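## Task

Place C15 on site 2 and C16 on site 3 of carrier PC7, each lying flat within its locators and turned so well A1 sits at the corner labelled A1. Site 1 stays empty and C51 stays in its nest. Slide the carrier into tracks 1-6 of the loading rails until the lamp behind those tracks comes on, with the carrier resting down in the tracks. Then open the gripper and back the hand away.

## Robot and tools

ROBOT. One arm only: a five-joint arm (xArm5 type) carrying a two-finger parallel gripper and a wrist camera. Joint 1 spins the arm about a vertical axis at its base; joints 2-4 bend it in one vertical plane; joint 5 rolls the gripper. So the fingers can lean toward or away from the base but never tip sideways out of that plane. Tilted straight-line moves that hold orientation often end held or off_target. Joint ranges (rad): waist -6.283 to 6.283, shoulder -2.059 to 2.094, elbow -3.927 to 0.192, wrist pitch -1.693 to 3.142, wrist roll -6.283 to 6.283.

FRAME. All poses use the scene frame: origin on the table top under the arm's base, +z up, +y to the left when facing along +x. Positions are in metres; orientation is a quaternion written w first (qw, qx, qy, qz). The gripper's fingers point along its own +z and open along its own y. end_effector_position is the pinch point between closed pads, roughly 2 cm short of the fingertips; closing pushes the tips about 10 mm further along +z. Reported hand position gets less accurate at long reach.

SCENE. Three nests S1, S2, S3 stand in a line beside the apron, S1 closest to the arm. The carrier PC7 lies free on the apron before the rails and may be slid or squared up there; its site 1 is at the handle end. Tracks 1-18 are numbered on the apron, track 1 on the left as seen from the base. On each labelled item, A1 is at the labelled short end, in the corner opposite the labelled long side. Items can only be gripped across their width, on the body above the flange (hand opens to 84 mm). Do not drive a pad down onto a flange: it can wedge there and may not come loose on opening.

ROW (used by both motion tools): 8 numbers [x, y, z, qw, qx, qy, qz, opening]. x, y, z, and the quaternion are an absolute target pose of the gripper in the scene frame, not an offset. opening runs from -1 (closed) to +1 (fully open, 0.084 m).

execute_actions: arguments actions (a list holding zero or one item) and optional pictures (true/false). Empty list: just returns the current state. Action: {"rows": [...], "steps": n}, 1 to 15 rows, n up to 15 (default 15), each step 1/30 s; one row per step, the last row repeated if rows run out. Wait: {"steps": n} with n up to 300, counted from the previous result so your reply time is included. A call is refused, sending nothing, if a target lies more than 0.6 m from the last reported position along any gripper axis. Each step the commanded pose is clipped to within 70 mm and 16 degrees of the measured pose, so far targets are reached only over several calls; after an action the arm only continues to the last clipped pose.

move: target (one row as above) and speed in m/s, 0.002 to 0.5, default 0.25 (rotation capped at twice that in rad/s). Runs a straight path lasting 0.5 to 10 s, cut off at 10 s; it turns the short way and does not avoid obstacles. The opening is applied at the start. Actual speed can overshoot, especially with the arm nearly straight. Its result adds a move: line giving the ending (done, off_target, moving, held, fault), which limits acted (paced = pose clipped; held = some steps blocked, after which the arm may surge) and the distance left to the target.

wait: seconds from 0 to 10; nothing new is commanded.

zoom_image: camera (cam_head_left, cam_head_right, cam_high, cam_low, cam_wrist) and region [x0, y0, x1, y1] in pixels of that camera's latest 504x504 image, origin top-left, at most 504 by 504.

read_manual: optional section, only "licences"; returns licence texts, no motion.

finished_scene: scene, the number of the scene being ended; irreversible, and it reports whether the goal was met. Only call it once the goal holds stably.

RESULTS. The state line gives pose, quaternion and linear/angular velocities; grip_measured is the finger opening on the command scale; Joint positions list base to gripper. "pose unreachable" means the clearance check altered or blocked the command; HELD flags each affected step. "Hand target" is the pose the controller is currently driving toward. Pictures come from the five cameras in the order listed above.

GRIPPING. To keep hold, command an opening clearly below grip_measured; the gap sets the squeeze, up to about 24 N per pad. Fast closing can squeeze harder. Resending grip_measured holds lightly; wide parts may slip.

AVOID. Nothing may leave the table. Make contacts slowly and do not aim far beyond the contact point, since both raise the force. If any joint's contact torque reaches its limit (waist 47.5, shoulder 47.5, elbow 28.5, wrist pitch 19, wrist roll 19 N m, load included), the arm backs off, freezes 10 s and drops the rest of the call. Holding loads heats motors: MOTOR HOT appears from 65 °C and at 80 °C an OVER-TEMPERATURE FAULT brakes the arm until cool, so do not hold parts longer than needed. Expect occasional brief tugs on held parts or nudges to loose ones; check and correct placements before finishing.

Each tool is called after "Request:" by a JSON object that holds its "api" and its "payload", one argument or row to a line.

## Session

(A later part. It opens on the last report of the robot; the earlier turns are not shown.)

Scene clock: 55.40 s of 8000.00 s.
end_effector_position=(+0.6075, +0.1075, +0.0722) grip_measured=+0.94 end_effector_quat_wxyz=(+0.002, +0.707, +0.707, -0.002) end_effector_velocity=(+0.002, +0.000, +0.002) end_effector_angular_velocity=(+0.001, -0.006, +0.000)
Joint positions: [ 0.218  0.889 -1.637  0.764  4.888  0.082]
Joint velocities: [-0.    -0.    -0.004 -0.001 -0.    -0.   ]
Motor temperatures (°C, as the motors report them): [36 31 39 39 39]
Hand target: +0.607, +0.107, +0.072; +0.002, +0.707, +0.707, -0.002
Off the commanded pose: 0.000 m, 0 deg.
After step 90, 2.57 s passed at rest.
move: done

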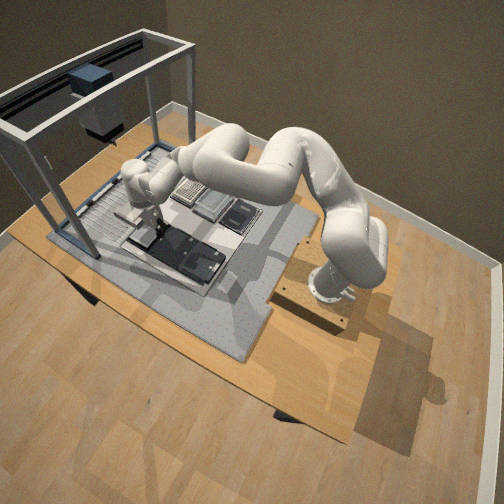

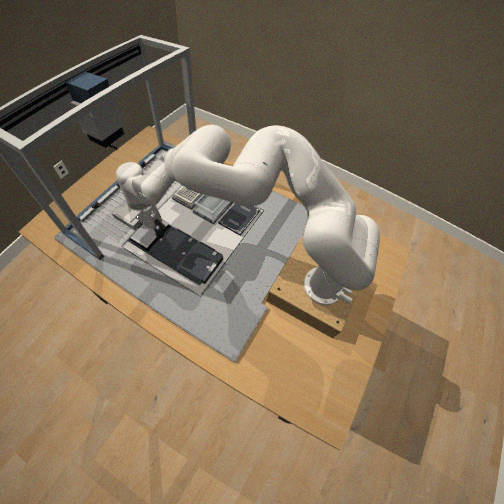

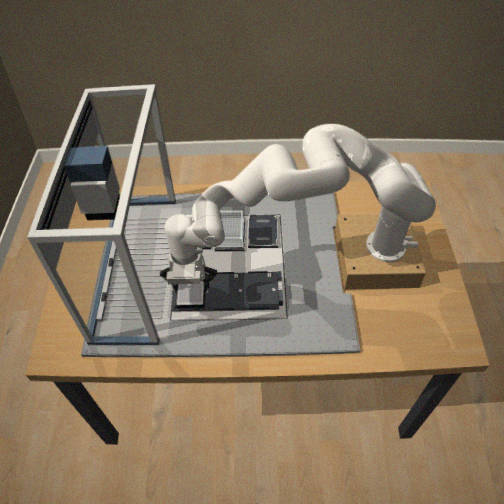

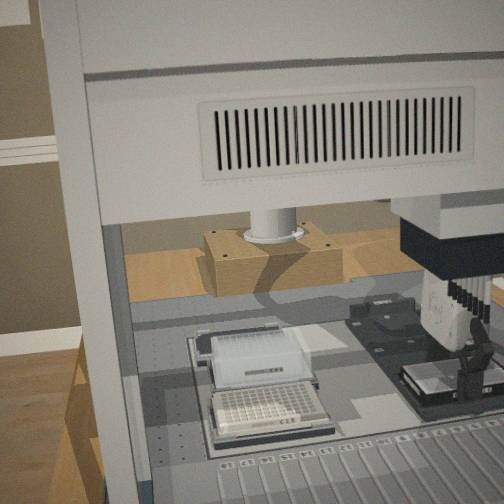

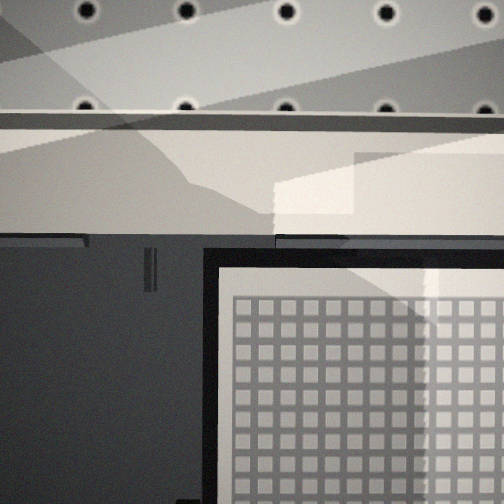

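Request:
{"api": "move", "payload": {
  "target": [0.615,0.1075,0.075,0,0.7071,0.7071,0,0.5],
  "speed": 0.03
}}

Scene clock: 58.40 s of 8000.00 s.
end_effector_position=(+0.6149, +0.1075, +0.0750) grip_measured=+0.94 end_effector_quat_wxyz=(+0.002, +0.707, +0.707, -0.002) end_effector_velocity=(-0.000, -0.000, -0.001) end_effector_angular_velocity=(-0.001, +0.004, -0.000)
Joint positions: [ 0.216  0.907 -1.68   0.79   4.886  0.082]
Joint velocities: [ 0.     0.004 -0.005  0.006  0.    -0.   ]
Motor temperatures (°C, as the motors report them): [36 31 39 39 39]
Hand target: +0.615, +0.107, +0.075; +0.002, +0.707, +0.707, -0.002
Off the commanded pose: 0.000 m, 0 deg.
move: done

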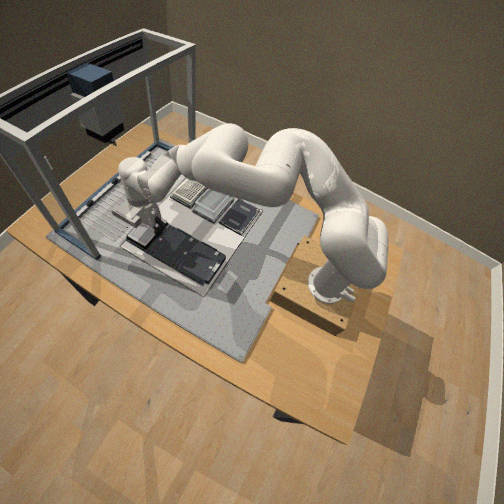

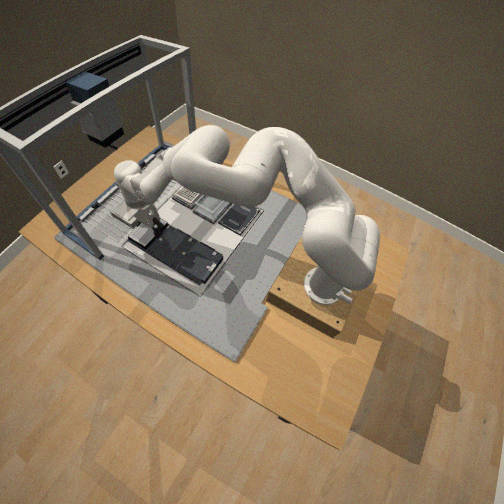

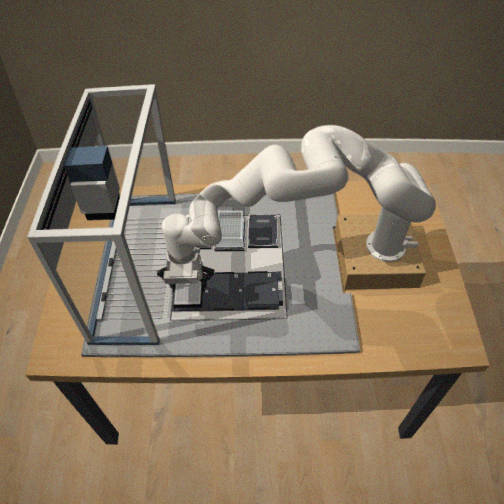

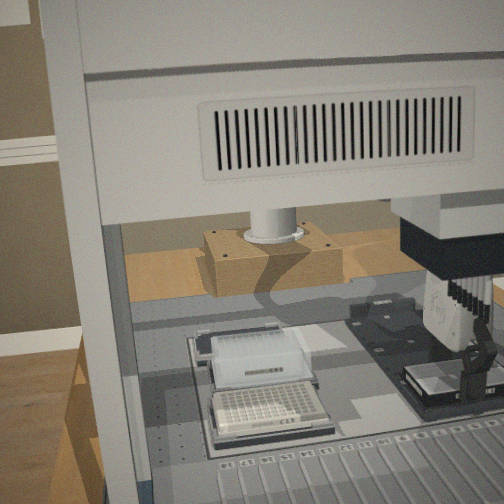

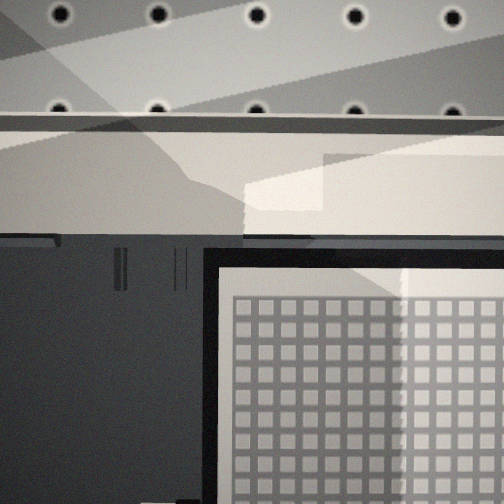

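Request:
{"api": "move", "payload": {
  "target": [0.6105,0.1075,0.072,0,0.7071,0.7071,0,0.5],
  "speed": 0.02
}}

Request:
{"api": "move", "payload": {
  "target": [0.6105,0.1075,0.063,0,0.7071,0.7071,0,0.5],
  "speed": 0.015
}}

Scene clock: 63.63 s of 8000.00 s.
end_effector_position=(+0.6105, +0.1075, +0.0720) grip_measured=+0.94 end_effector_quat_wxyz=(+0.002, +0.707, +0.707, -0.002) end_effector_velocity=(+0.000, +0.000, +0.000) end_effector_angular_velocity=(+0.001, -0.003, +0.000)
Joint positions: [ 0.217  0.899 -1.655  0.773  4.887  0.082]
Joint velocities: [ 0.    -0.003  0.005 -0.005  0.     0.   ]
Motor temperatures (°C, as the motors report them): [36 31 39 39 39]
Hand target: +0.610, +0.108, +0.072; +0.002, +0.707, +0.707, -0.002
Off the commanded pose: 0.000 m, 0 deg.
After step 90, 1.53 s passed at rest.
move: done

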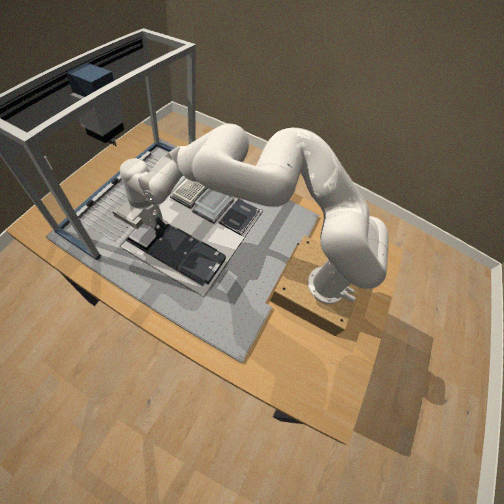

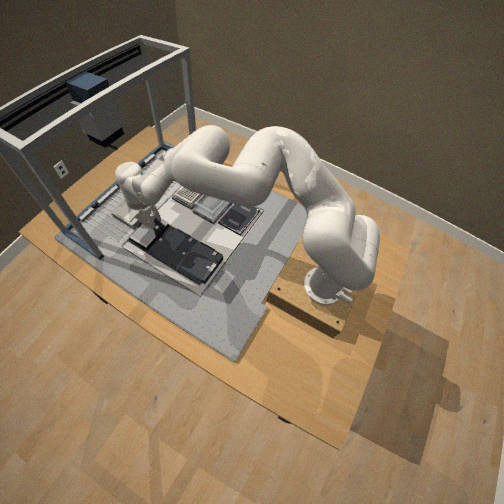

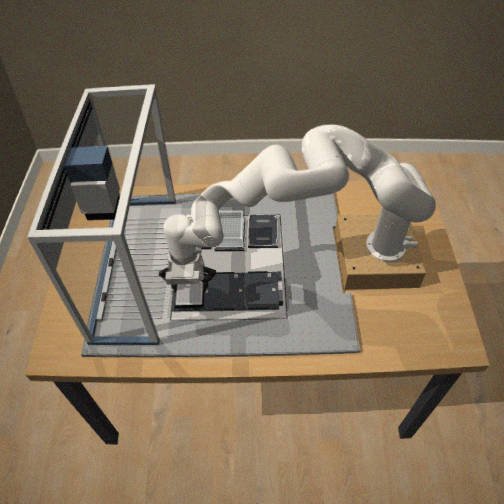

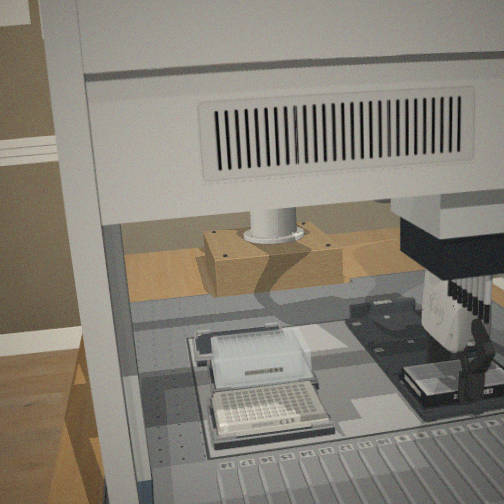

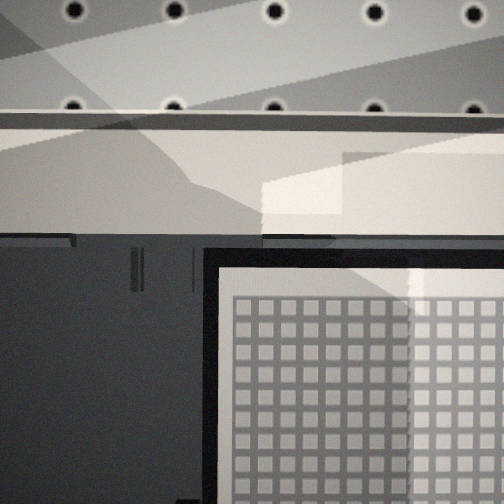

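Scene clock: 64.47 s of 8000.00 s.
end_effector_position=(+0.6115, +0.1076, +0.0655) grip_measured=+0.94 end_effector_quat_wxyz=(+0.003, +0.707, +0.707, -0.001) end_effector_velocity=(-0.000, +0.000, -0.002) end_effector_angular_velocity=(-0.000, +0.001, -0.000)
Joint positions: [ 0.217  0.914 -1.662  0.761  4.887  0.082]
Joint velocities: [ 0.     0.003 -0.001 -0.001  0.     0.   ]
Motor temperatures (°C, as the motors report them): [36 31 39 39 39]
Hand target: +0.610, +0.107, +0.063; +0.002, +0.707, +0.707, -0.002
Off the commanded pose: 0.003 m, 0 deg.
move: done

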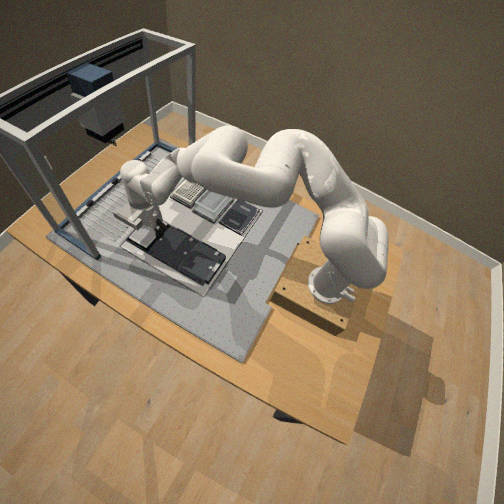

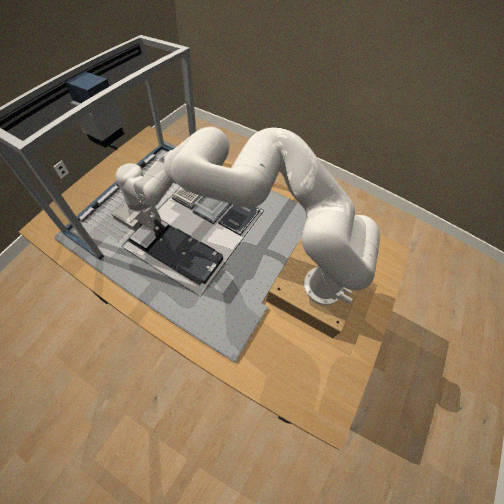

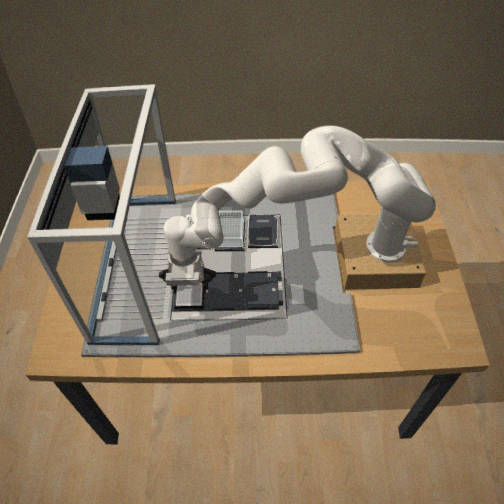

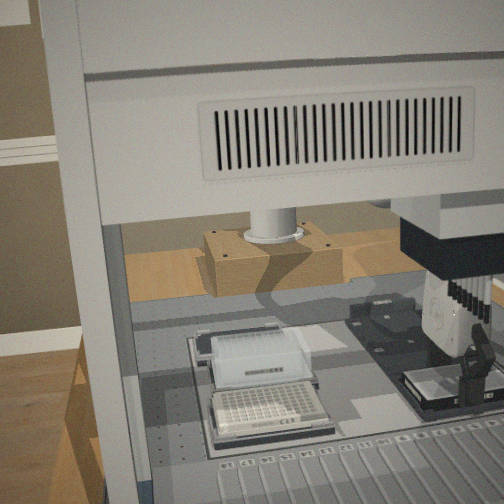

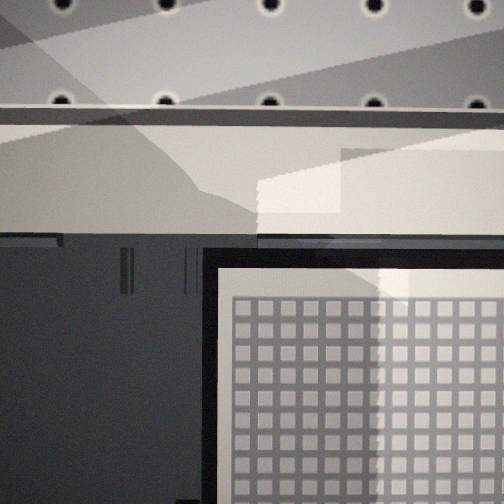

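Request:
{"api": "move", "payload": {
  "target": [0.612,0.1072,0.063,0,0.7071,0.7071,0,0.5],
  "speed": 0.01
}}

Scene clock: 68.70 s of 8000.00 s.
end_effector_position=(+0.6113, +0.1075, +0.0633) grip_measured=+0.94 end_effector_quat_wxyz=(+0.002, +0.707, +0.707, -0.002) end_effector_velocity=(+0.001, -0.000, +0.000) end_effector_angular_velocity=(+0.000, -0.002, +0.000)
Joint positions: [ 0.217  0.921 -1.668  0.765  4.886  0.082]
Joint velocities: [-0.     0.001 -0.002 -0.    -0.001  0.   ]
Motor temperatures (°C, as the motors report them): [36 31 38 39 39]
Hand target: +0.612, +0.107, +0.063; +0.002, +0.707, +0.707, -0.002
Off the commanded pose: 0.001 m, 0 deg.
After step 90, 0.53 s passed at rest.
move: done

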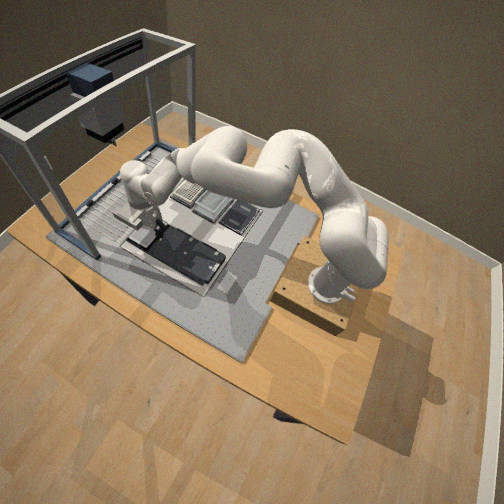

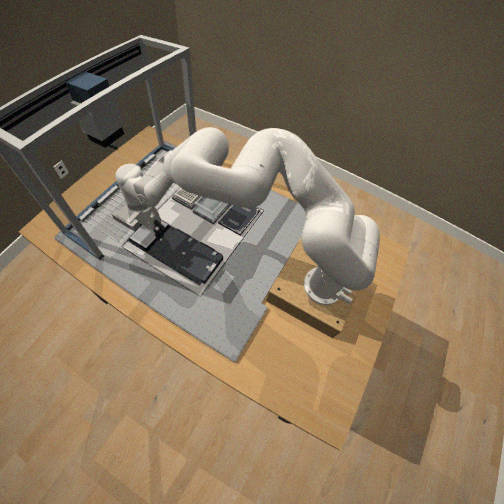

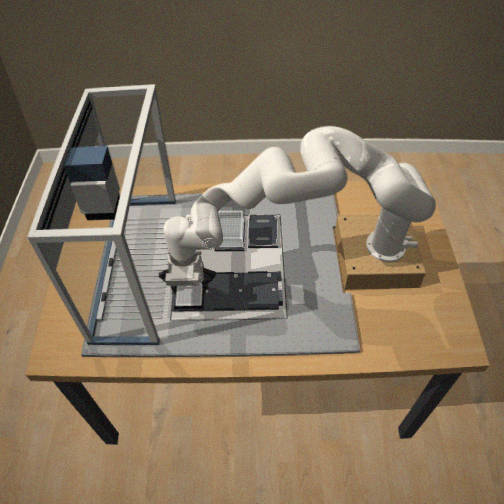

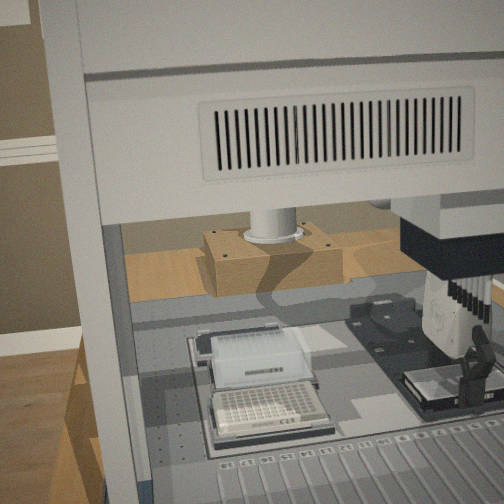

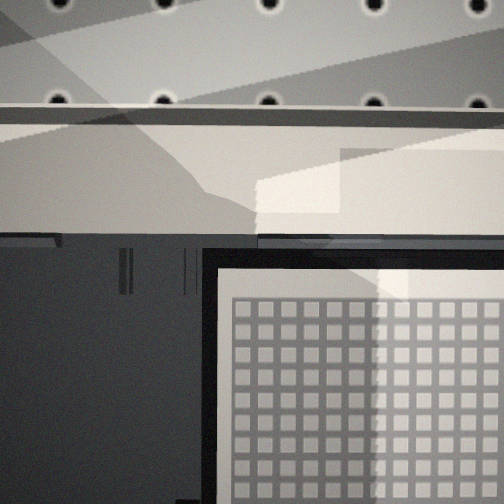

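Request:
{"api": "move", "payload": {
  "target": [0.6113,0.1075,0.0635,0,0.7071,0.7071,0,1]
}}

Request:
{"api": "move", "payload": {
  "target": [0.6113,0.1075,0.14,0,0.7071,0.7071,0,1],
  "speed": 0.1
}}

Request:
{"api": "move", "payload": {
  "target": [0.6027,-0.137,0.14,0,0.712,0.702,0,1],
  "speed": 0.3
}}

Request:
{"api": "move", "payload": {
  "target": [0.6027,-0.137,0.10,0,0.712,0.702,0,1],
  "speed": 0.1
}}

Scene clock: 73.07 s of 8000.00 s.
end_effector_position=(+0.6111, +0.1070, +0.0627) grip_measured=+1.00 end_effector_quat_wxyz=(+0.002, +0.707, +0.707, -0.002) end_effector_velocity=(-0.005, -0.000, -0.001) end_effector_angular_velocity=(-0.003, +0.017, +0.001)
Joint positions: [ 0.216  0.921 -1.665  0.761  4.887  0.084]
Joint velocities: [ 0.001 -0.004  0.005  0.016  0.    -0.   ]
Motor temperatures (°C, as the motors report them): [36 31 38 39 39]
Hand target: +0.611, +0.107, +0.063; +0.002, +0.707, +0.707, -0.002
Off the commanded pose: 0.001 m, 0 deg.
After step 90, 0.67 s passed at rest.
move: done

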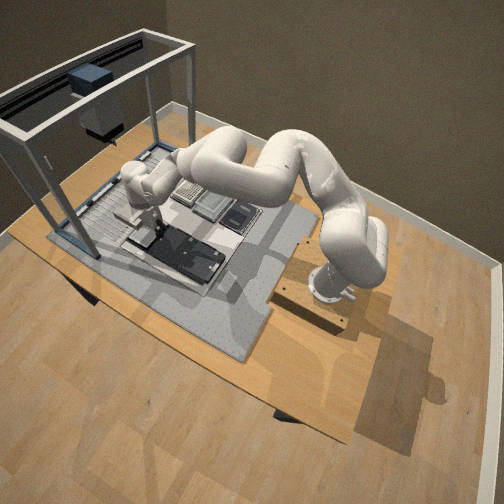

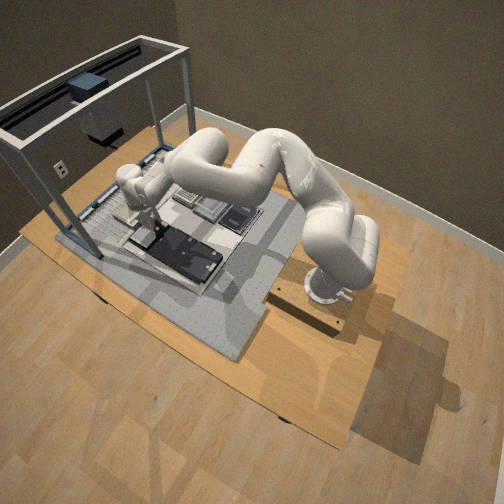

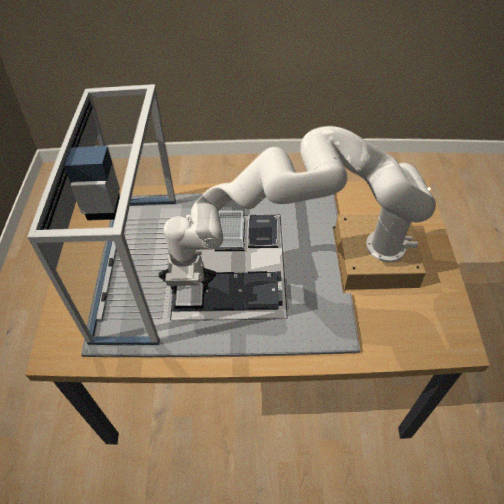

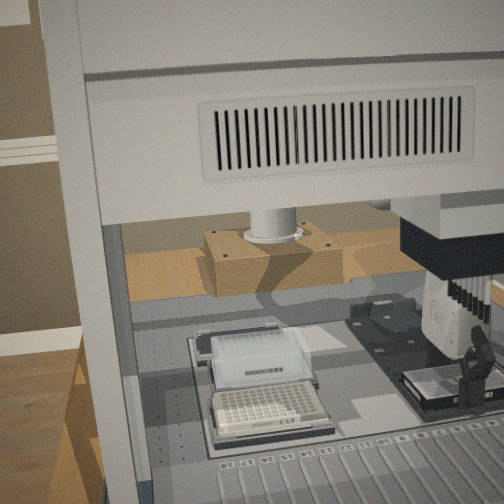

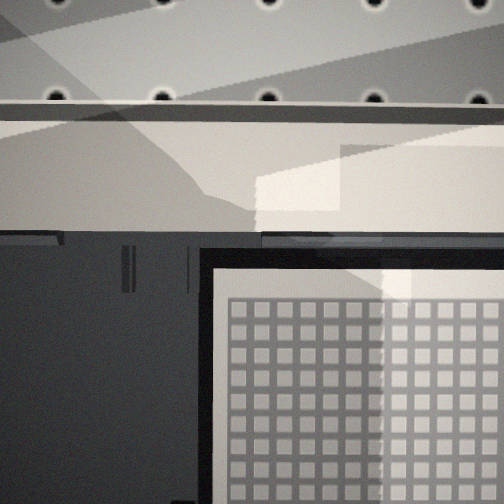

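Scene clock: 74.23 s of 8000.00 s.
end_effector_position=(+0.6109, +0.1074, +0.1392) grip_measured=+1.00 end_effector_quat_wxyz=(+0.002, +0.707, +0.707, -0.002) end_effector_velocity=(+0.000, +0.000, +0.002) end_effector_angular_velocity=(+0.000, -0.001, -0.001)
Joint positions: [ 0.216  0.771 -1.646  0.893  4.886  0.084]
Joint velocities: [-0.    -0.002 -0.002  0.003  0.001  0.   ]
Motor temperatures (°C, as the motors report them): [36 31 38 39 39]
Hand target: +0.611, +0.108, +0.140; +0.002, +0.707, +0.707, -0.002
Off the commanded pose: 0.001 m, 0 deg.
move: done

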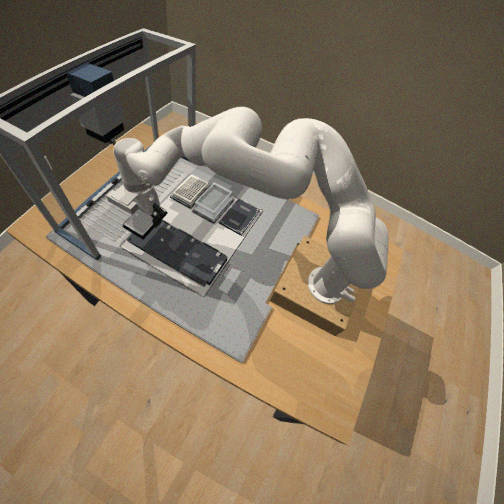

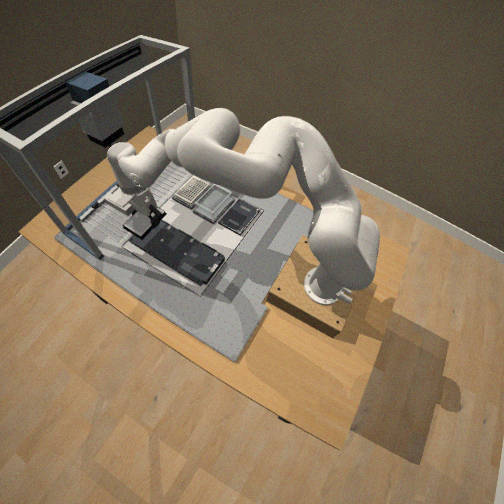

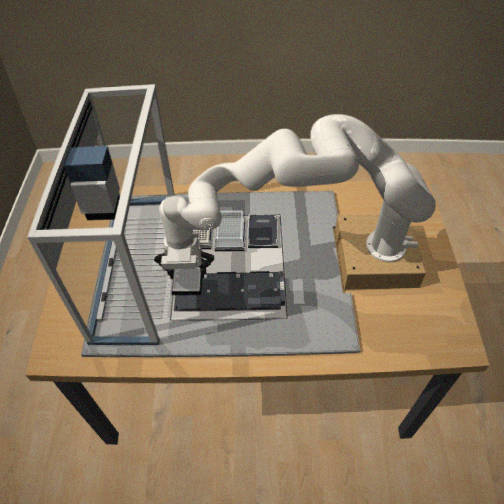

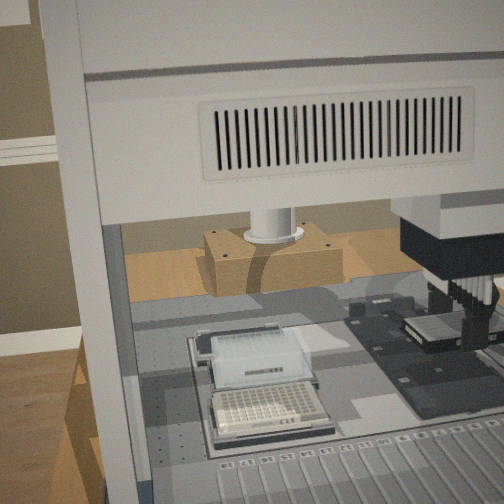

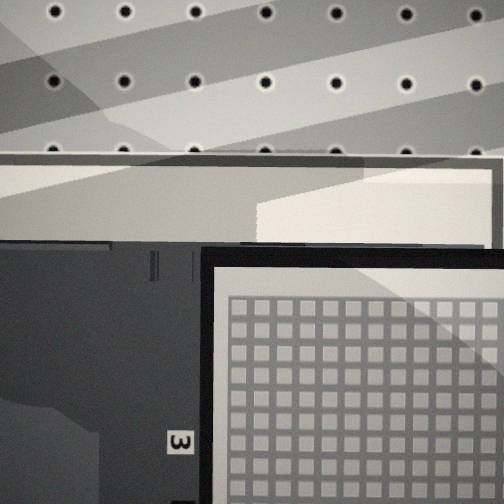

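Scene clock: 75.57 s of 8000.00 s.
end_effector_position=(+0.6024, -0.1358, +0.1400) grip_measured=+1.00 end_effector_quat_wxyz=(-0.000, +0.712, +0.703, +0.000) end_effector_velocity=(+0.000, -0.005, +0.000) end_effector_angular_velocity=(-0.000, -0.001, -0.004)
Joint positions: [-0.179  0.761 -1.629  0.885  4.504  0.084]
Joint velocities: [-0.008  0.003 -0.006  0.002 -0.004  0.   ]
Motor temperatures (°C, as the motors report them): [36 31 38 39 39]
Hand target: +0.602, -0.137, +0.140; -0.000, +0.712, +0.702, +0.000
Off the commanded pose: 0.001 m, 0 deg.
move: done

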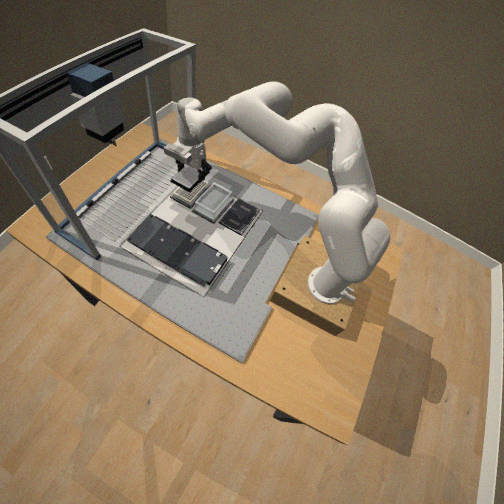

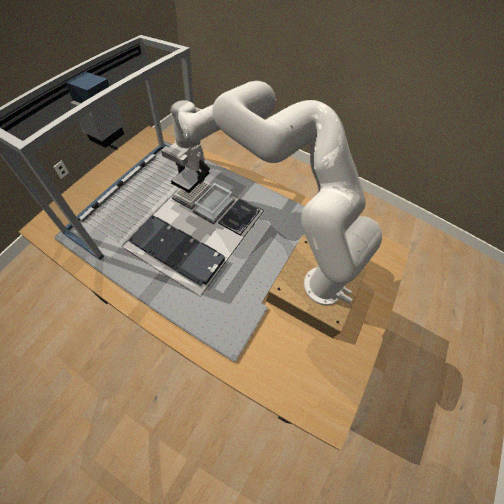

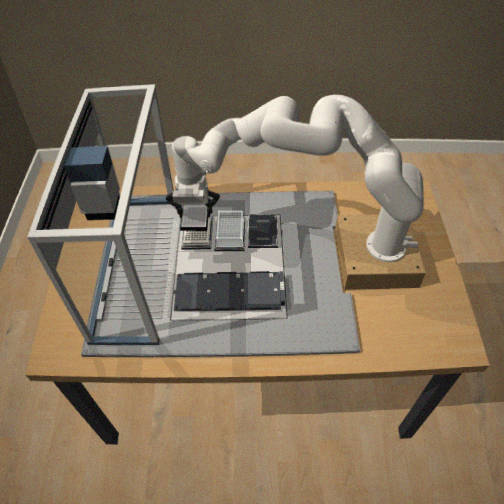

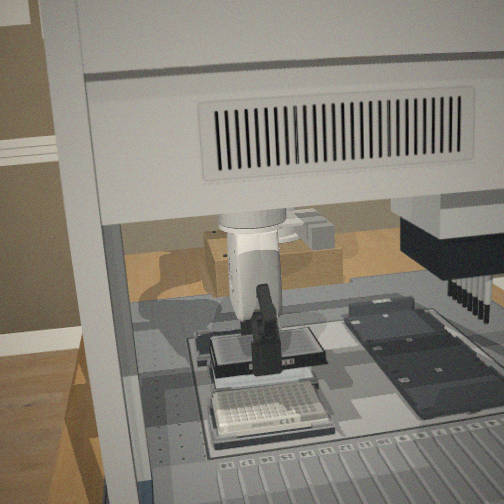

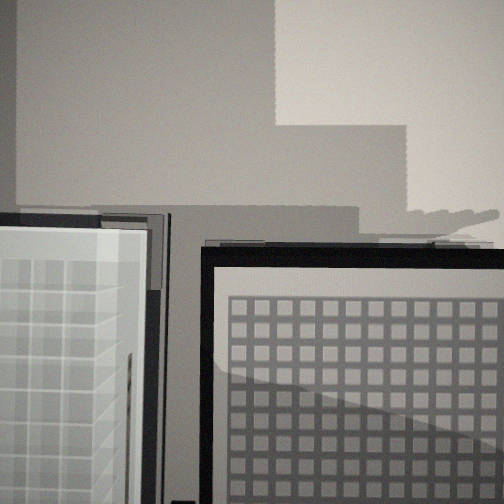

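Scene clock: 76.40 s of 8000.00 s.
end_effector_position=(+0.6031, -0.1371, +0.1006) grip_measured=+1.00 end_effector_quat_wxyz=(+0.000, +0.712, +0.702, +0.001) end_effector_velocity=(-0.001, +0.000, -0.002) end_effector_angular_velocity=(+0.000, +0.002, -0.000)
Joint positions: [-0.181  0.836 -1.634  0.814  4.503  0.084]
Joint velocities: [-0.     0.003  0.001 -0.001  0.     0.   ]
Motor temperatures (°C, as the motors report them): [36 31 38 39 39]
Hand target: +0.603, -0.137, +0.100; -0.000, +0.712, +0.702, +0.001
Off the commanded pose: 0.001 m, 0 deg.
move: done

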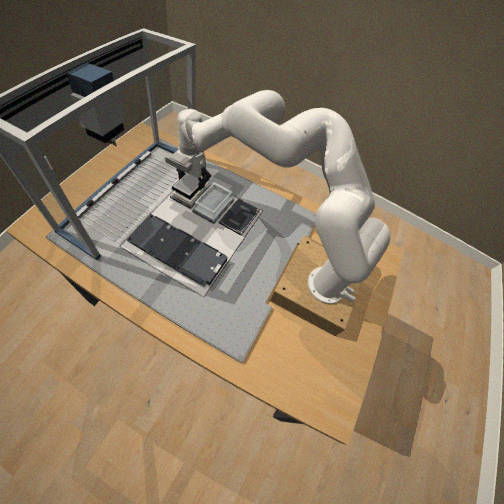

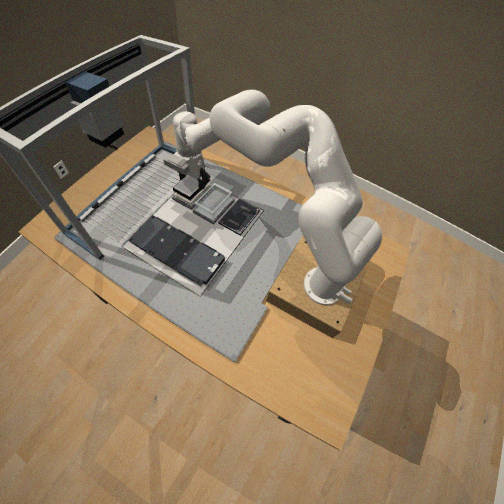

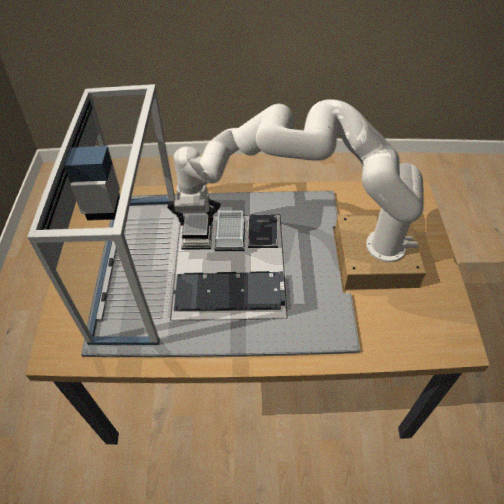

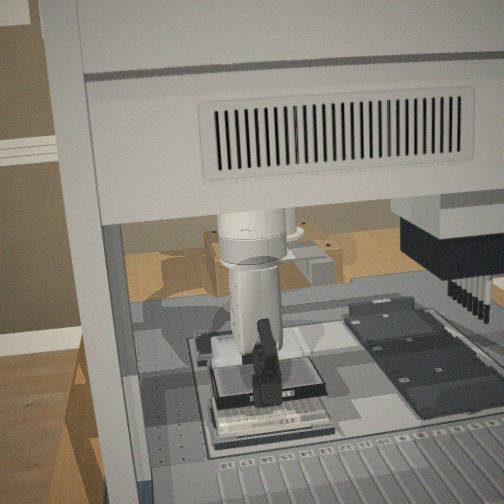

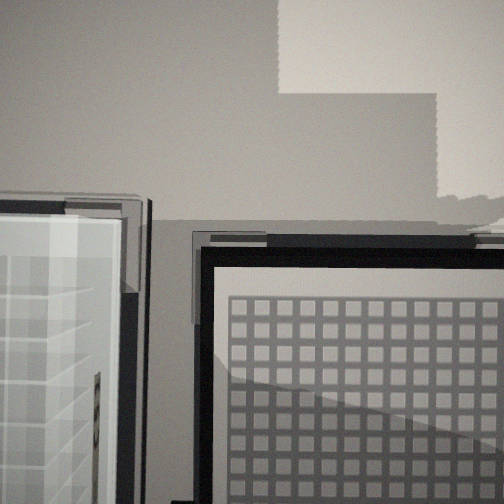

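Request:
{"api": "move", "payload": {
  "target": [0.6031,-0.137,0.15,0,0.7071,0.7071,0,1],
  "speed": 0.08
}}

Request:
{"api": "move", "payload": {
  "target": [0.6125,0.1075,0.12,0,0.7071,0.7071,0,1],
  "speed": 0.12
}}

Request:
{"api": "move", "payload": {
  "target": [0.6125,0.1075,0.068,0,0.7071,0.7071,0,1],
  "speed": 0.03
}}

Request:
{"api": "zoom_image", "payload": {
  "camera": "cam_low",
  "region": [380,300,504,420]
}}

Scene clock: 85.80 s of 8000.00 s.
end_effector_position=(+0.6028, -0.1369, +0.1494) grip_measured=+1.00 end_effector_quat_wxyz=(-0.001, +0.707, +0.707, +0.000) end_effector_velocity=(-0.003, +0.000, -0.002) end_effector_angular_velocity=(+0.002, +0.008, +0.000)
Joint positions: [-0.181  0.748 -1.636  0.907  4.489  0.084]
Joint velocities: [-0.     0.001  0.003  0.005 -0.001  0.   ]
Motor temperatures (°C, as the motors report them): [36 31 39 39 39]
Hand target: +0.603, -0.137, +0.150; -0.000, +0.707, +0.707, +0.001
Off the commanded pose: 0.001 m, 0 deg.
After step 90, 5.43 s passed at rest.
move: done

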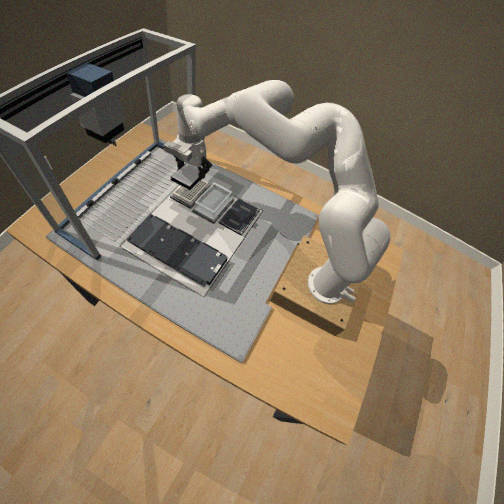

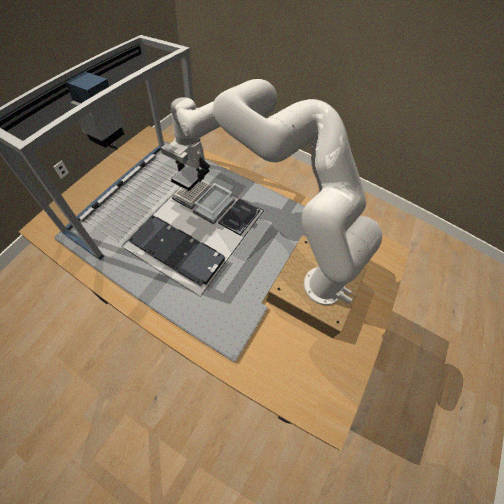

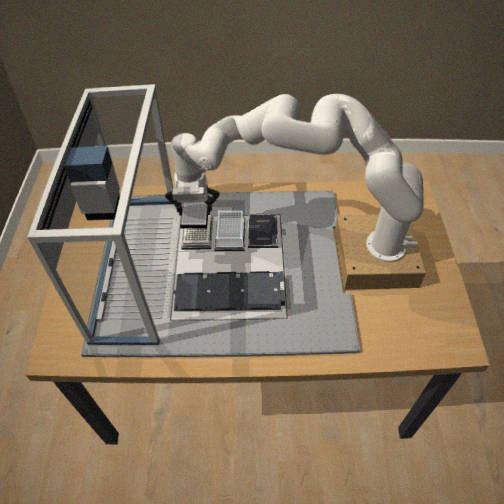

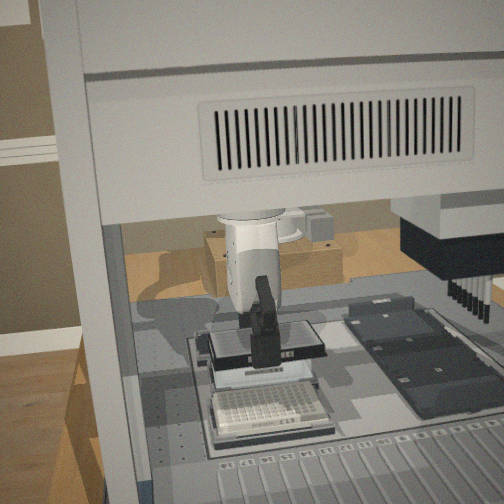

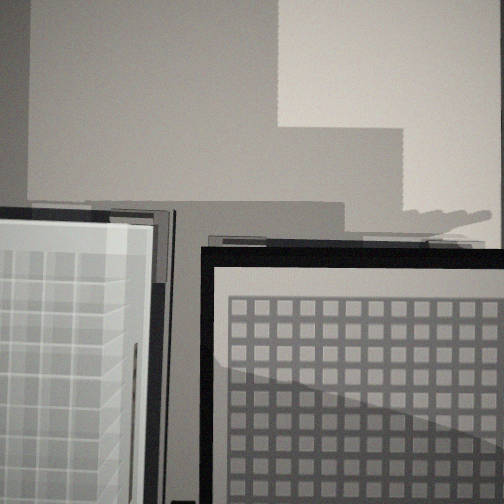

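Scene clock: 88.27 s of 8000.00 s.
end_effector_position=(+0.6130, +0.1067, +0.1201) grip_measured=+1.00 end_effector_quat_wxyz=(+0.002, +0.707, +0.707, -0.002) end_effector_velocity=(+0.000, +0.002, +0.000) end_effector_angular_velocity=(-0.000, +0.000, +0.000)
Joint positions: [ 0.215  0.811 -1.654  0.86   4.885  0.084]
Joint velocities: [ 0.003  0.002 -0.004  0.002  0.002  0.   ]
Motor temperatures (°C, as the motors report them): [36 31 39 39 39]
Hand target: +0.613, +0.107, +0.120; +0.002, +0.707, +0.707, -0.002
Off the commanded pose: 0.001 m, 0 deg.
move: done

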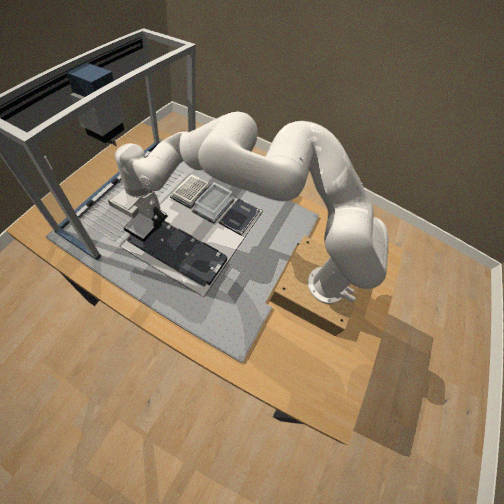

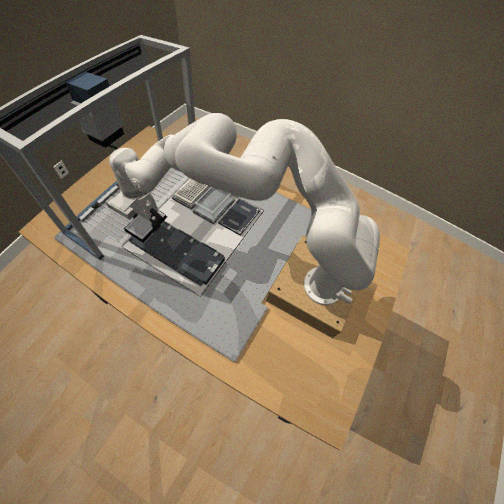

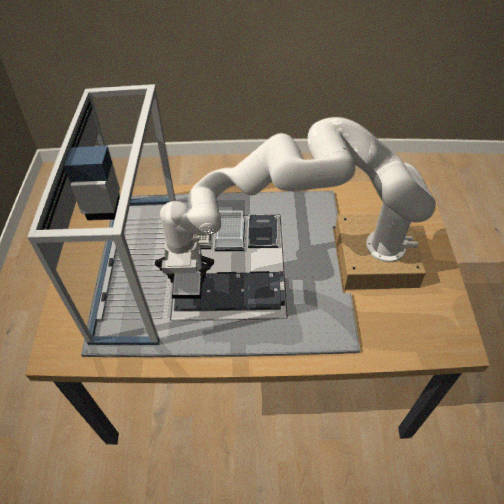

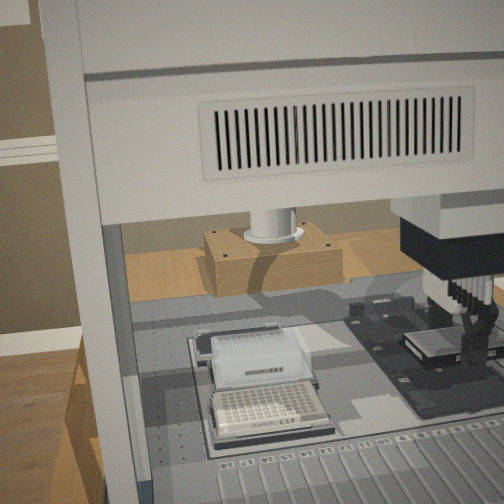

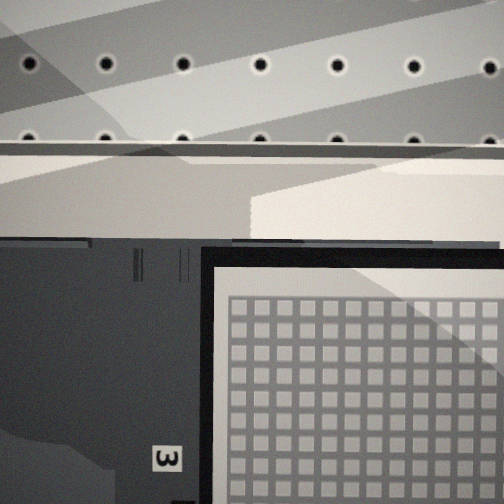

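Scene clock: 90.30 s of 8000.00 s.
end_effector_position=(+0.6126, +0.1074, +0.0683) grip_measured=+1.00 end_effector_quat_wxyz=(+0.002, +0.707, +0.707, -0.001) end_effector_velocity=(+0.000, +0.000, -0.001) end_effector_angular_velocity=(+0.000, -0.001, +0.000)
Joint positions: [ 0.216  0.913 -1.67   0.772  4.886  0.084]
Joint velocities: [ 0.     0.002 -0.001 -0.002 -0.     0.   ]
Motor temperatures (°C, as the motors report them): [36 31 39 39 39]
Hand target: +0.612, +0.107, +0.068; +0.002, +0.707, +0.707, -0.002
Off the commanded pose: 0.000 m, 0 deg.
move: done

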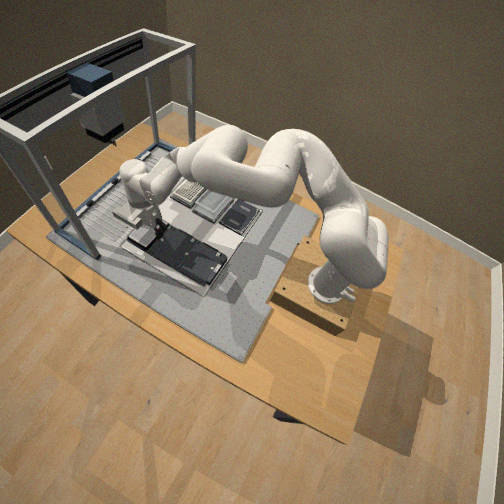

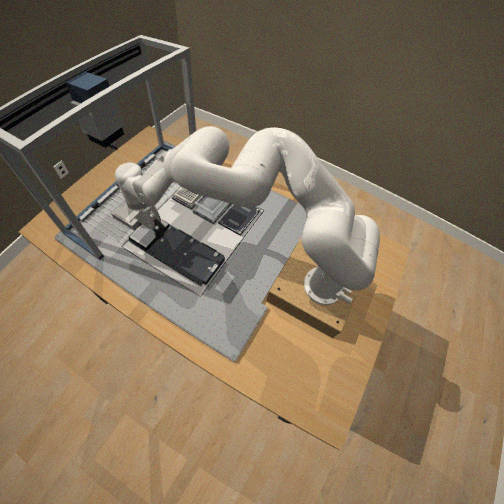

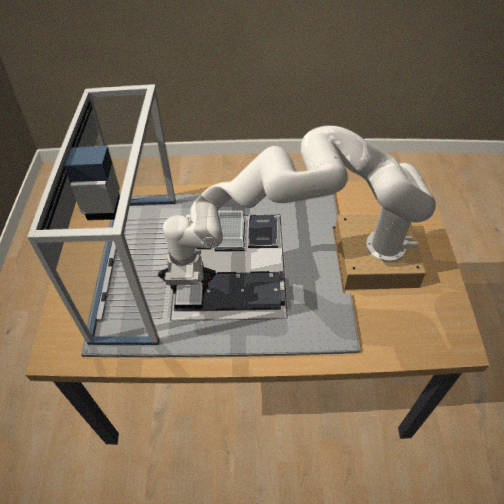

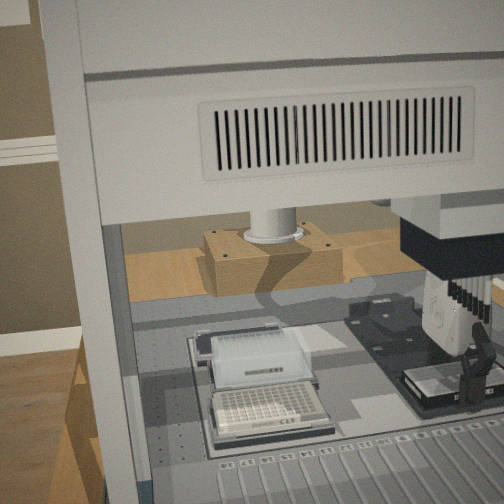

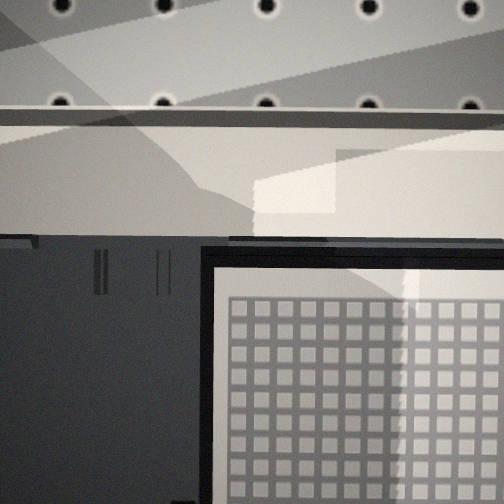

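Region (380, 300, 504, 420) of cam_low's 504x504 image, scaled by 4.065, with more detail than that image has; it fills the top 488 rows of this view, and the rest is white.

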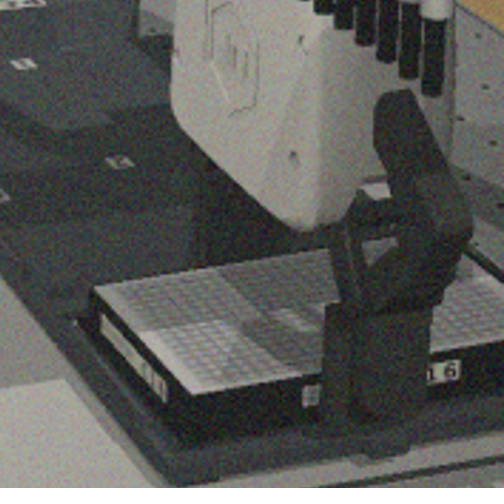

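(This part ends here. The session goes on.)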